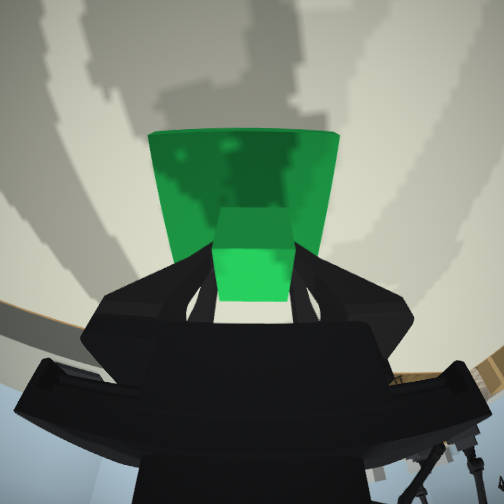

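>>> {"api": "execute_actions", "payload": {"actions": [{"arm1":{"joints":{"joint2_rad":2.81,"joint4_rad":-0.86}},"arm3":{"joints":{"gripper_m":0.093}},"arm4":{"joints":{"joint2_rad":1.89,"joint4_rad":-0.91}}}], "cameras": ["arm1_cam_wrist","arm4_cam_wrist"]}}

Scene clock: 106.70 s.
Joint torques (N m, as the arm reports them, + toward a larger angle): arm1=[  0.53 -26.88   9.68   1.43   0.16  -0.08] | arm2=[ 0.82 -4.72  9.74  0.47  0.03 -0.13] | arm3=[ -1.53 -23.44   7.45   0.34   0.09   0.12] | arm4=[ -1.22 -13.48   7.61   2.26  -0.05  -0.28] | arm5=[ 0.81  9.23  4.69  1.62 -0.05  0.07] | arm6=[ 0.5  -8.8   6.75  0.13  0.   -0.07]
arm1.joint_positions: joint1_rad=+2.372 joint2_rad=+2.773 joint3_rad=+2.098 joint4_rad=-0.879 joint5_rad=-0.002 joint6_rad=+0.010 gripper_m=+0.031
arm1.joint_status: all done
arm1.hand: x=-0.5225 y=+0.7814 z=+0.4179 quat_wxyz=(-0.011, +0.679, -0.734, -0.011) (m; scene frame)
arm2.joint_positions: joint1_rad=+0.996 joint2_rad=+1.286 joint3_rad=+1.206 joint4_rad=-1.389 joint5_rad=-0.001 joint6_rad=+0.014 gripper_m=+0.093
arm2.joint_status: not commanded
arm2.hand: x=-0.5027 y=+1.1815 z=+0.9537 quat_wxyz=(-0.004, +0.998, +0.025, -0.055) (m; scene frame)
arm3.joint_positions: joint1_rad=+1.455 joint2_rad=+2.544 joint3_rad=+1.630 joint4_rad=-0.670 joint5_rad=-0.003 joint6_rad=+0.441 gripper_m=+0.093
arm3.joint_status: all done
arm3.hand: x=-0.1834 y=-0.3962 z=+0.4300 quat_wxyz=(+0.004, +0.793, -0.610, +0.006) (m; scene frame)
arm4.joint_positions: joint1_rad=-1.443 joint2_rad=+1.842 joint3_rad=+1.231 joint4_rad=-0.949 joint5_rad=+0.001 joint6_rad=-0.010 gripper_m=+0.037
arm4.joint_status: all done
arm4.hand: x=-2.2084 y=-0.1090 z=+0.6668 quat_wxyz=(+0.003, -0.998, +0.070, +0.000) (m; scene frame)
arm5.joint_positions: joint1_rad=-0.589 joint2_rad=+0.316 joint3_rad=+1.608 joint4_rad=-1.162 joint5_rad=+0.009 joint6_rad=-0.793 gripper_m=+0.094
arm5.joint_status: not commanded
arm5.hand: x=+1.0429 y=+1.2996 z=+1.3684 quat_wxyz=(-0.752, +0.445, -0.485, +0.035) (m; scene frame)
arm6.joint_positions: joint1_rad=-0.503 joint2_rad=+1.296 joint3_rad=+1.212 joint4_rad=-1.391 joint5_rad=+0.000 joint6_rad=+0.008 gripper_m=+0.093
arm6.joint_status: not commanded
arm6.hand: x=+1.5603 y=-1.4872 z=+0.9117 quat_wxyz=(-0.050, +0.048, -0.998, -0.002) (m; scene frame)
pictures: arm1_cam_wrist, arm4_cam_wrist
camera_calibration (this result's frames):
arm1_cam_wrist: T_world_to_cam=[[0.997318, -0.0704262, -0.019935, 0.584475], [-0.0477255, -0.832213, 0.552398, 0.39999], [-0.0554935, -0.549965, -0.833342, 0.873062], [0, 0, 0, 1]] pos_world=[-0.515369, 0.854193, 0.518257]
arm4_cam_wrist: T_world_to_cam=[[0.137032, 0.990549, -0.00587039, 0.417039], [0.800194, -0.107202, 0.590082, 1.36904], [0.583876, -0.0855578, -0.807322, 1.93995], [0, 0, 0, 1]] pos_world=[-2.28534, -0.100356, 0.76077]
Images, in order (width x height): arm1_cam_wrist 504x504, arm4_cam_wrist 504x504.

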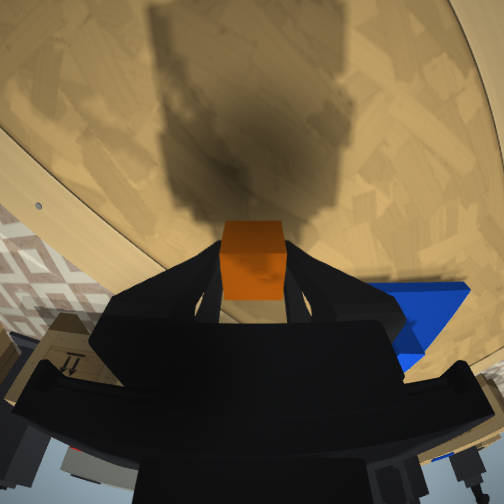

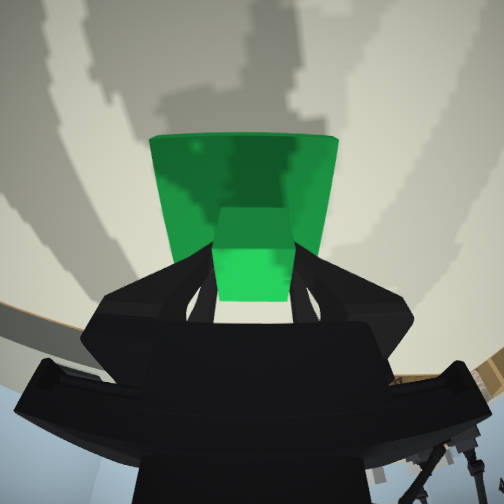

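Arm4 is touching; arm1 needs a little more.

>>> {"api": "execute_actions", "payload": {"actions": [{"arm1":{"joints":{"joint2_rad":2.83}},"arm3":{"joints":{"joint2_rad":2.4}},"arm4":{"joints":{"joint2_rad":1.845,"joint4_rad":-0.945,"gripper_m":0.093}}}], "cameras": ["arm4_cam_wrist"]}}

Scene clock: 109.33 s.
Joint torques (N m, as the arm reports them, + toward a larger angle): arm1=[  0.44 -26.86   9.41   1.29   0.15  -0.09] | arm2=[ 0.98 -4.82  9.75  0.48  0.03 -0.13] | arm3=[ -1.58 -20.92   8.81   0.48   0.09   0.11] | arm4=[ -1.15 -17.09   7.61   0.95  -0.06  -0.27] | arm5=[ 0.7   9.21  4.64  1.63 -0.04  0.07] | arm6=[ 0.5  -8.64  6.74  0.12  0.03 -0.1 ]
arm1.joint_positions: joint1_rad=+2.372 joint2_rad=+2.798 joint3_rad=+2.100 joint4_rad=-0.877 joint5_rad=-0.001 joint6_rad=+0.010 gripper_m=+0.031
arm1.joint_status: all done
arm1.hand: x=-0.5230 y=+0.7724 z=+0.4011 quat_wxyz=(-0.003, +0.679, -0.734, -0.004) (m; scene frame)
arm2.joint_positions: joint1_rad=+0.996 joint2_rad=+1.286 joint3_rad=+1.206 joint4_rad=-1.389 joint5_rad=-0.001 joint6_rad=+0.014 gripper_m=+0.093
arm2.joint_status: not commanded
arm2.hand: x=-0.5027 y=+1.1815 z=+0.9537 quat_wxyz=(-0.004, +0.998, +0.025, -0.055) (m; scene frame)
arm3.joint_positions: joint1_rad=+1.455 joint2_rad=+2.394 joint3_rad=+1.630 joint4_rad=-0.667 joint5_rad=-0.003 joint6_rad=+0.441 gripper_m=+0.093
arm3.joint_status: all done
arm3.hand: x=-0.2170 y=-0.3557 z=+0.5213 quat_wxyz=(-0.012, +0.791, -0.608, -0.069) (m; scene frame)
arm4.joint_positions: joint1_rad=-1.443 joint2_rad=+1.842 joint3_rad=+1.229 joint4_rad=-0.948 joint5_rad=+0.001 joint6_rad=-0.012 gripper_m=+0.093
arm4.joint_status: all done
arm4.hand: x=-2.2079 y=-0.1091 z=+0.6660 quat_wxyz=(+0.003, -0.998, +0.069, -0.001) (m; scene frame)
arm5.joint_positions: joint1_rad=-0.589 joint2_rad=+0.316 joint3_rad=+1.608 joint4_rad=-1.162 joint5_rad=+0.009 joint6_rad=-0.793 gripper_m=+0.094
arm5.joint_status: not commanded
arm5.hand: x=+1.0429 y=+1.2996 z=+1.3684 quat_wxyz=(-0.752, +0.445, -0.485, +0.035) (m; scene frame)
arm6.joint_positions: joint1_rad=-0.503 joint2_rad=+1.296 joint3_rad=+1.212 joint4_rad=-1.391 joint5_rad=+0.000 joint6_rad=+0.008 gripper_m=+0.093
arm6.joint_status: not commanded
arm6.hand: x=+1.5603 y=-1.4872 z=+0.9117 quat_wxyz=(-0.050, +0.048, -0.998, -0.002) (m; scene frame)
pictures: arm4_cam_wrist
camera_calibration (this result's frames):
arm4_cam_wrist: T_world_to_cam=[[0.135156, 0.990807, -0.00588812, 0.412933], [0.799721, -0.105578, 0.591015, 1.36762], [0.58496, -0.0845881, -0.806639, 1.94115], [0, 0, 0, 1]] pos_world=[-2.28502, -0.100548, 0.759959]
Images, in order (width x height): arm4_cam_wrist 504x504.

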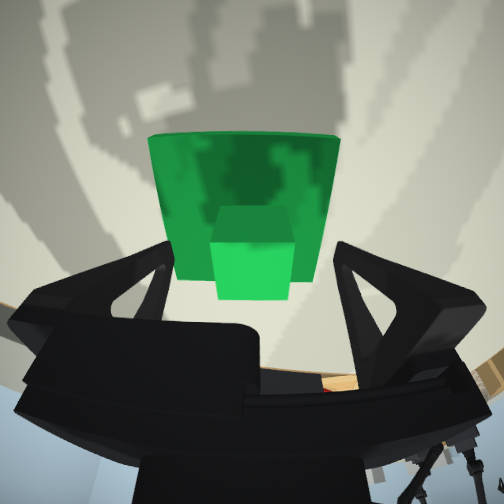

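>>> {"api": "execute_actions", "payload": {"actions": [{"arm1":{"joints":{"gripper_m":0.093}},"arm3":{"joints":{"joint2_rad":2.2,"joint4_rad":-1.0}},"arm4":{"joints":{"joint2_rad":1.68}}}], "cameras": []}}

>>> {"api": "execute_actions", "payload": {"actions": [{"arm1":{"joints":{"joint2_rad":2.4,"joint4_rad":-1.25}},"arm3":{"joints":{"joint2_rad":1.6,"joint4_rad":-1.4}},"arm4":{"joints":{"joint2_rad":1.3,"joint4_rad":-1.4}}}], "cameras": ["arm3_cam_wrist","arm4_cam_wrist"]}}

>>> {"api": "execute_actions", "payload": {"actions": [{"arm1":{"joints":{"joint1_rad":1.2,"joint2_rad":1.5,"joint3_rad":1.4,"joint4_rad":-1.4}},"arm2":{"joints":{"joint1_rad":1.755,"joint2_rad":2.39,"joint3_rad":1.55,"joint4_rad":-0.69,"joint6_rad":-0.7}}}], "cameras": ["arm2_cam_wrist","room_a"]}}

Scene clock: 115.93 s.
Joint torques (N m, as the arm reports them, + toward a larger angle): arm1=[  0.49 -27.71   9.33   1.32   0.15  -0.09] | arm2=[ 0.7  -4.75  9.74  0.49  0.03 -0.13] | arm3=[ -1.49 -19.42   9.94  -0.74   0.09   0.11] | arm4=[ -1.15 -15.63   9.15   1.17  -0.05  -0.25] | arm5=[ 0.7   9.24  4.71  1.64 -0.04  0.08] | arm6=[ 0.46 -8.6   6.72  0.19  0.01 -0.06]
arm1.joint_positions: joint1_rad=+2.372 joint2_rad=+2.798 joint3_rad=+2.100 joint4_rad=-0.877 joint5_rad=-0.001 joint6_rad=+0.010 gripper_m=+0.093
arm1.joint_status: all done
arm1.hand: x=-0.5230 y=+0.7724 z=+0.4011 quat_wxyz=(-0.003, +0.679, -0.734, -0.004) (m; scene frame)
arm2.joint_positions: joint1_rad=+0.996 joint2_rad=+1.286 joint3_rad=+1.206 joint4_rad=-1.389 joint5_rad=-0.001 joint6_rad=+0.014 gripper_m=+0.093
arm2.joint_status: not commanded
arm2.hand: x=-0.5027 y=+1.1815 z=+0.9537 quat_wxyz=(-0.004, +0.998, +0.025, -0.055) (m; scene frame)
arm3.joint_positions: joint1_rad=+1.455 joint2_rad=+2.188 joint3_rad=+1.630 joint4_rad=-0.987 joint5_rad=-0.003 joint6_rad=+0.441 gripper_m=+0.093
arm3.joint_status: all done
arm3.hand: x=-0.1980 y=-0.3777 z=+0.6427 quat_wxyz=(+0.000, +0.793, -0.610, -0.013) (m; scene frame)
arm4.joint_positions: joint1_rad=-1.443 joint2_rad=+1.675 joint3_rad=+1.223 joint4_rad=-0.948 joint5_rad=+0.001 joint6_rad=-0.012 gripper_m=+0.093
arm4.joint_status: all done
arm4.hand: x=-2.2190 y=-0.1078 z=+0.7450 quat_wxyz=(+0.010, -0.994, +0.068, +0.079) (m; scene frame)
arm5.joint_positions: joint1_rad=-0.589 joint2_rad=+0.316 joint3_rad=+1.608 joint4_rad=-1.162 joint5_rad=+0.009 joint6_rad=-0.793 gripper_m=+0.094
arm5.joint_status: not commanded
arm5.hand: x=+1.0429 y=+1.2996 z=+1.3684 quat_wxyz=(-0.752, +0.445, -0.485, +0.035) (m; scene frame)
arm6.joint_positions: joint1_rad=-0.503 joint2_rad=+1.296 joint3_rad=+1.212 joint4_rad=-1.391 joint5_rad=+0.000 joint6_rad=+0.008 gripper_m=+0.093
arm6.joint_status: not commanded
arm6.hand: x=+1.5603 y=-1.4872 z=+0.9117 quat_wxyz=(-0.050, +0.048, -0.998, -0.002) (m; scene frame)
pictures: none
No camera images: the call's "cameras" was empty. Leave "cameras" out to get every camera's image.

Scene clock: 117.77 s.
Joint torques (N m, as the arm reports them, + toward a larger angle): arm1=[  0.29 -28.35   8.06   0.24   0.15  -0.09] | arm2=[ 0.81 -4.83  9.76  0.47  0.03 -0.11] | arm3=[ -1.59 -15.48  11.21  -0.37   0.09   0.11] | arm4=[ -1.2  -11.5   10.04   0.56  -0.04  -0.26] | arm5=[ 0.76  9.33  4.65  1.67 -0.05  0.06] | arm6=[ 0.37 -8.94  6.75  0.02  0.03 -0.07]
arm1.joint_positions: joint1_rad=+2.372 joint2_rad=+2.383 joint3_rad=+2.143 joint4_rad=-1.233 joint5_rad=-0.001 joint6_rad=+0.010 gripper_m=+0.093
arm1.joint_status: all done
arm1.hand: x=-0.5203 y=+0.8136 z=+0.7054 quat_wxyz=(-0.041, +0.678, -0.733, -0.039) (m; scene frame)
arm2.joint_positions: joint1_rad=+0.996 joint2_rad=+1.286 joint3_rad=+1.206 joint4_rad=-1.389 joint5_rad=-0.001 joint6_rad=+0.014 gripper_m=+0.093
arm2.joint_status: not commanded
arm2.hand: x=-0.5027 y=+1.1815 z=+0.9537 quat_wxyz=(-0.004, +0.998, +0.025, -0.055) (m; scene frame)
arm3.joint_positions: joint1_rad=+1.455 joint2_rad=+1.610 joint3_rad=+1.637 joint4_rad=-1.388 joint5_rad=-0.003 joint6_rad=+0.441 gripper_m=+0.093
arm3.joint_status: all done
arm3.hand: x=-0.1397 y=-0.4451 z=+0.9666 quat_wxyz=(-0.019, +0.788, -0.606, -0.103) (m; scene frame)
arm4.joint_positions: joint1_rad=-1.443 joint2_rad=+1.304 joint3_rad=+1.222 joint4_rad=-1.390 joint5_rad=+0.001 joint6_rad=-0.012 gripper_m=+0.093
arm4.joint_status: all done
arm4.hand: x=-2.1006 y=-0.1266 z=+0.8935 quat_wxyz=(+0.007, -0.997, +0.069, +0.043) (m; scene frame)
arm5.joint_positions: joint1_rad=-0.589 joint2_rad=+0.316 joint3_rad=+1.608 joint4_rad=-1.162 joint5_rad=+0.009 joint6_rad=-0.793 gripper_m=+0.094
arm5.joint_status: not commanded
arm5.hand: x=+1.0429 y=+1.2996 z=+1.3684 quat_wxyz=(-0.752, +0.445, -0.485, +0.035) (m; scene frame)
arm6.joint_positions: joint1_rad=-0.503 joint2_rad=+1.296 joint3_rad=+1.212 joint4_rad=-1.391 joint5_rad=+0.000 joint6_rad=+0.008 gripper_m=+0.093
arm6.joint_status: not commanded
arm6.hand: x=+1.5603 y=-1.4872 z=+0.9117 quat_wxyz=(-0.050, +0.048, -0.998, -0.002) (m; scene frame)
pictures: arm3_cam_wrist, arm4_cam_wrist
camera_calibration (this result's frames):
arm3_cam_wrist: T_world_to_cam=[[0.953605, 0.283875, -0.100261, 0.355907], [0.299174, -0.856313, 0.420979, -0.743492], [0.0336511, -0.431444, -0.901512, 0.806366], [0, 0, 0, 1]] pos_world=[-0.144097, -0.389793, 1.07563]
arm4_cam_wrist: T_world_to_cam=[[0.134203, 0.990943, -0.004537, 0.41394], [0.848694, -0.112573, 0.516765, 1.31379], [0.511575, -0.0732022, -0.856115, 1.95189], [0, 0, 0, 1]] pos_world=[-2.16909, -0.119412, 0.993997]
Images, in order (width x height): arm3_cam_wrist 504x504, arm4_cam_wrist 504x504.

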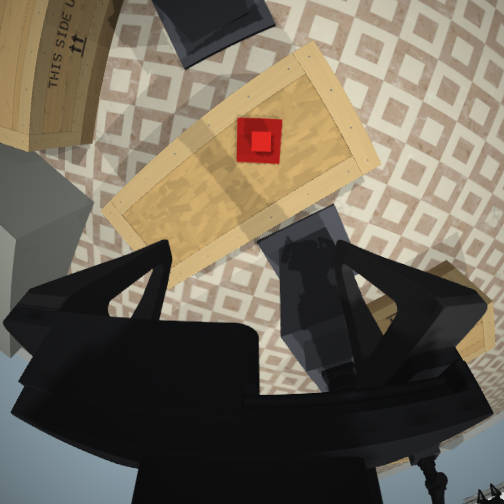

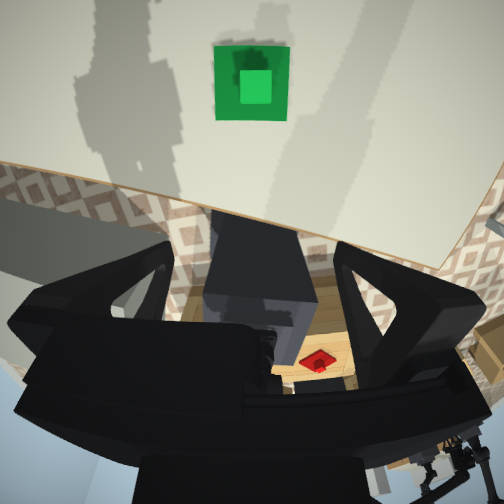

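Scene clock: 119.43 s.
Joint torques (N m, as the arm reports them, + toward a larger angle): arm1=[  0.54 -13.54   8.01   0.25  -0.01  -0.08] | arm2=[ -0.09 -17.18   8.19   1.13  -0.05  -0.1 ] | arm3=[ -1.58 -15.49  11.24  -0.37   0.09   0.11] | arm4=[ -1.15 -11.39  10.05   0.58  -0.05  -0.25] | arm5=[ 0.78  9.15  4.67  1.65 -0.05  0.07] | arm6=[ 0.56 -8.69  6.72  0.09  0.04 -0.08]
arm1.joint_positions: joint1_rad=+1.203 joint2_rad=+1.482 joint3_rad=+1.407 joint4_rad=-1.386 joint5_rad=+0.002 joint6_rad=+0.010 gripper_m=+0.093
arm1.joint_status: all done
arm1.hand: x=-0.1328 y=+0.2246 z=+0.9319 quat_wxyz=(-0.056, +0.160, -0.985, -0.016) (m; scene frame)
arm2.joint_positions: joint1_rad=+1.760 joint2_rad=+2.404 joint3_rad=+1.535 joint4_rad=-0.702 joint5_rad=-0.001 joint6_rad=-0.685 gripper_m=+0.093
arm2.joint_status: all done
arm2.hand: x=-0.5224 y=+0.7743 z=+0.5075 quat_wxyz=(-0.007, +0.727, +0.686, +0.002) (m; scene frame)
arm3.joint_positions: joint1_rad=+1.455 joint2_rad=+1.610 joint3_rad=+1.637 joint4_rad=-1.388 joint5_rad=-0.003 joint6_rad=+0.441 gripper_m=+0.093
arm3.joint_status: not commanded
arm3.hand: x=-0.1397 y=-0.4451 z=+0.9666 quat_wxyz=(-0.019, +0.788, -0.606, -0.103) (m; scene frame)
arm4.joint_positions: joint1_rad=-1.443 joint2_rad=+1.304 joint3_rad=+1.222 joint4_rad=-1.390 joint5_rad=+0.001 joint6_rad=-0.013 gripper_m=+0.093
arm4.joint_status: not commanded
arm4.hand: x=-2.1006 y=-0.1266 z=+0.8935 quat_wxyz=(+0.007, -0.997, +0.069, +0.043) (m; scene frame)
arm5.joint_positions: joint1_rad=-0.589 joint2_rad=+0.316 joint3_rad=+1.608 joint4_rad=-1.162 joint5_rad=+0.009 joint6_rad=-0.793 gripper_m=+0.094
arm5.joint_status: not commanded
arm5.hand: x=+1.0429 y=+1.2996 z=+1.3684 quat_wxyz=(-0.752, +0.445, -0.485, +0.035) (m; scene frame)
arm6.joint_positions: joint1_rad=-0.503 joint2_rad=+1.296 joint3_rad=+1.212 joint4_rad=-1.391 joint5_rad=+0.000 joint6_rad=+0.008 gripper_m=+0.093
arm6.joint_status: not commanded
arm6.hand: x=+1.5603 y=-1.4872 z=+0.9117 quat_wxyz=(-0.050, +0.048, -0.998, -0.002) (m; scene frame)
pictures: arm2_cam_wrist, room_a
camera_calibration (this result's frames):
arm2_cam_wrist: T_world_to_cam=[[-0.998036, 0.0619694, 0.00917724, -0.575469], [0.0554214, 0.805129, 0.590504, -0.887058], [0.0292043, 0.589853, -0.806982, 0.0973047], [0, 0, 0, 1]] pos_world=[-0.528018, 0.692462, 0.607616]
Images, in order (width x height): arm2_cam_wrist 504x504, room_a 672x504.

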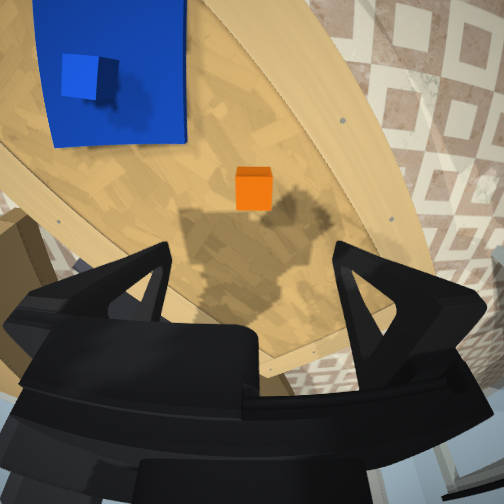

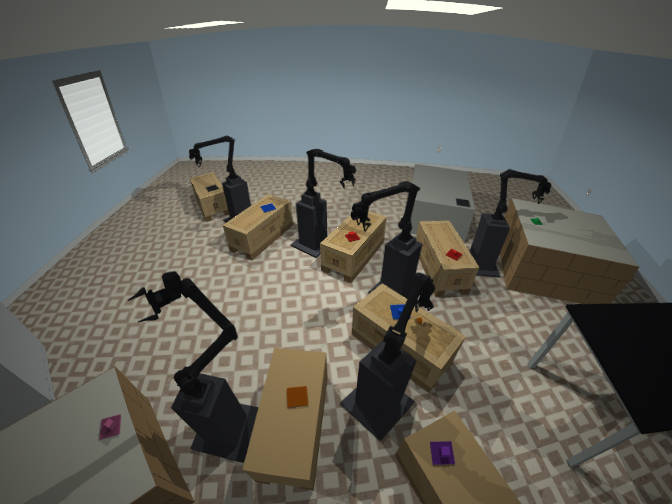

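>>> {"api": "execute_actions", "payload": {"actions": [{"arm2":{"joints":{"joint2_rad":2.605,"joint3_rad":1.632,"joint4_rad":-0.565}}}], "cameras": ["arm2_cam_wrist"]}}

Scene clock: 121.90 s.
Joint torques (N m, as the arm reports them, + toward a larger angle): arm1=[  1.09 -13.51   8.07   0.37  -0.01  -0.08] | arm2=[ -0.1  -16.78   6.53   0.89  -0.04  -0.12] | arm3=[ -1.61 -15.44  11.22  -0.38   0.09   0.11] | arm4=[ -1.17 -11.45  10.01   0.55  -0.05  -0.26] | arm5=[ 0.82  9.23  4.66  1.63 -0.04  0.08] | arm6=[ 0.61 -8.53  6.63  0.04  0.01 -0.07]
arm1.joint_positions: joint1_rad=+1.203 joint2_rad=+1.482 joint3_rad=+1.407 joint4_rad=-1.386 joint5_rad=+0.002 joint6_rad=+0.010 gripper_m=+0.093
arm1.joint_status: not commanded
arm1.hand: x=-0.1328 y=+0.2246 z=+0.9319 quat_wxyz=(-0.056, +0.160, -0.985, -0.016) (m; scene frame)
arm2.joint_positions: joint1_rad=+1.760 joint2_rad=+2.613 joint3_rad=+1.625 joint4_rad=-0.572 joint5_rad=-0.001 joint6_rad=-0.686 gripper_m=+0.093
arm2.joint_status: all done
arm2.hand: x=-0.5248 y=+0.7738 z=+0.4086 quat_wxyz=(-0.007, +0.727, +0.687, -0.004) (m; scene frame)
arm3.joint_positions: joint1_rad=+1.455 joint2_rad=+1.610 joint3_rad=+1.637 joint4_rad=-1.388 joint5_rad=-0.003 joint6_rad=+0.441 gripper_m=+0.093
arm3.joint_status: not commanded
arm3.hand: x=-0.1397 y=-0.4451 z=+0.9666 quat_wxyz=(-0.019, +0.788, -0.606, -0.103) (m; scene frame)
arm4.joint_positions: joint1_rad=-1.443 joint2_rad=+1.304 joint3_rad=+1.222 joint4_rad=-1.390 joint5_rad=+0.001 joint6_rad=-0.013 gripper_m=+0.093
arm4.joint_status: not commanded
arm4.hand: x=-2.1006 y=-0.1266 z=+0.8935 quat_wxyz=(+0.007, -0.997, +0.069, +0.043) (m; scene frame)
arm5.joint_positions: joint1_rad=-0.589 joint2_rad=+0.316 joint3_rad=+1.608 joint4_rad=-1.162 joint5_rad=+0.009 joint6_rad=-0.793 gripper_m=+0.094
arm5.joint_status: not commanded
arm5.hand: x=+1.0429 y=+1.2996 z=+1.3684 quat_wxyz=(-0.752, +0.445, -0.485, +0.035) (m; scene frame)
arm6.joint_positions: joint1_rad=-0.503 joint2_rad=+1.296 joint3_rad=+1.212 joint4_rad=-1.391 joint5_rad=+0.000 joint6_rad=+0.008 gripper_m=+0.093
arm6.joint_status: not commanded
arm6.hand: x=+1.5603 y=-1.4872 z=+0.9117 quat_wxyz=(-0.050, +0.048, -0.998, -0.002) (m; scene frame)
pictures: arm2_cam_wrist
camera_calibration (this result's frames):
arm2_cam_wrist: T_world_to_cam=[[-0.997983, 0.0611422, 0.0170941, -0.579498], [0.0596412, 0.810619, 0.582529, -0.826942], [0.0217603, 0.582373, -0.81263, 0.0220012], [0, 0, 0, 1]] pos_world=[-0.529488, 0.692954, 0.509503]
Images, in order (width x height): arm2_cam_wrist 504x504.

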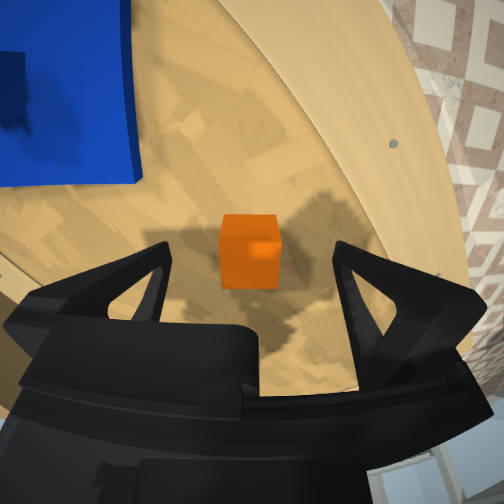

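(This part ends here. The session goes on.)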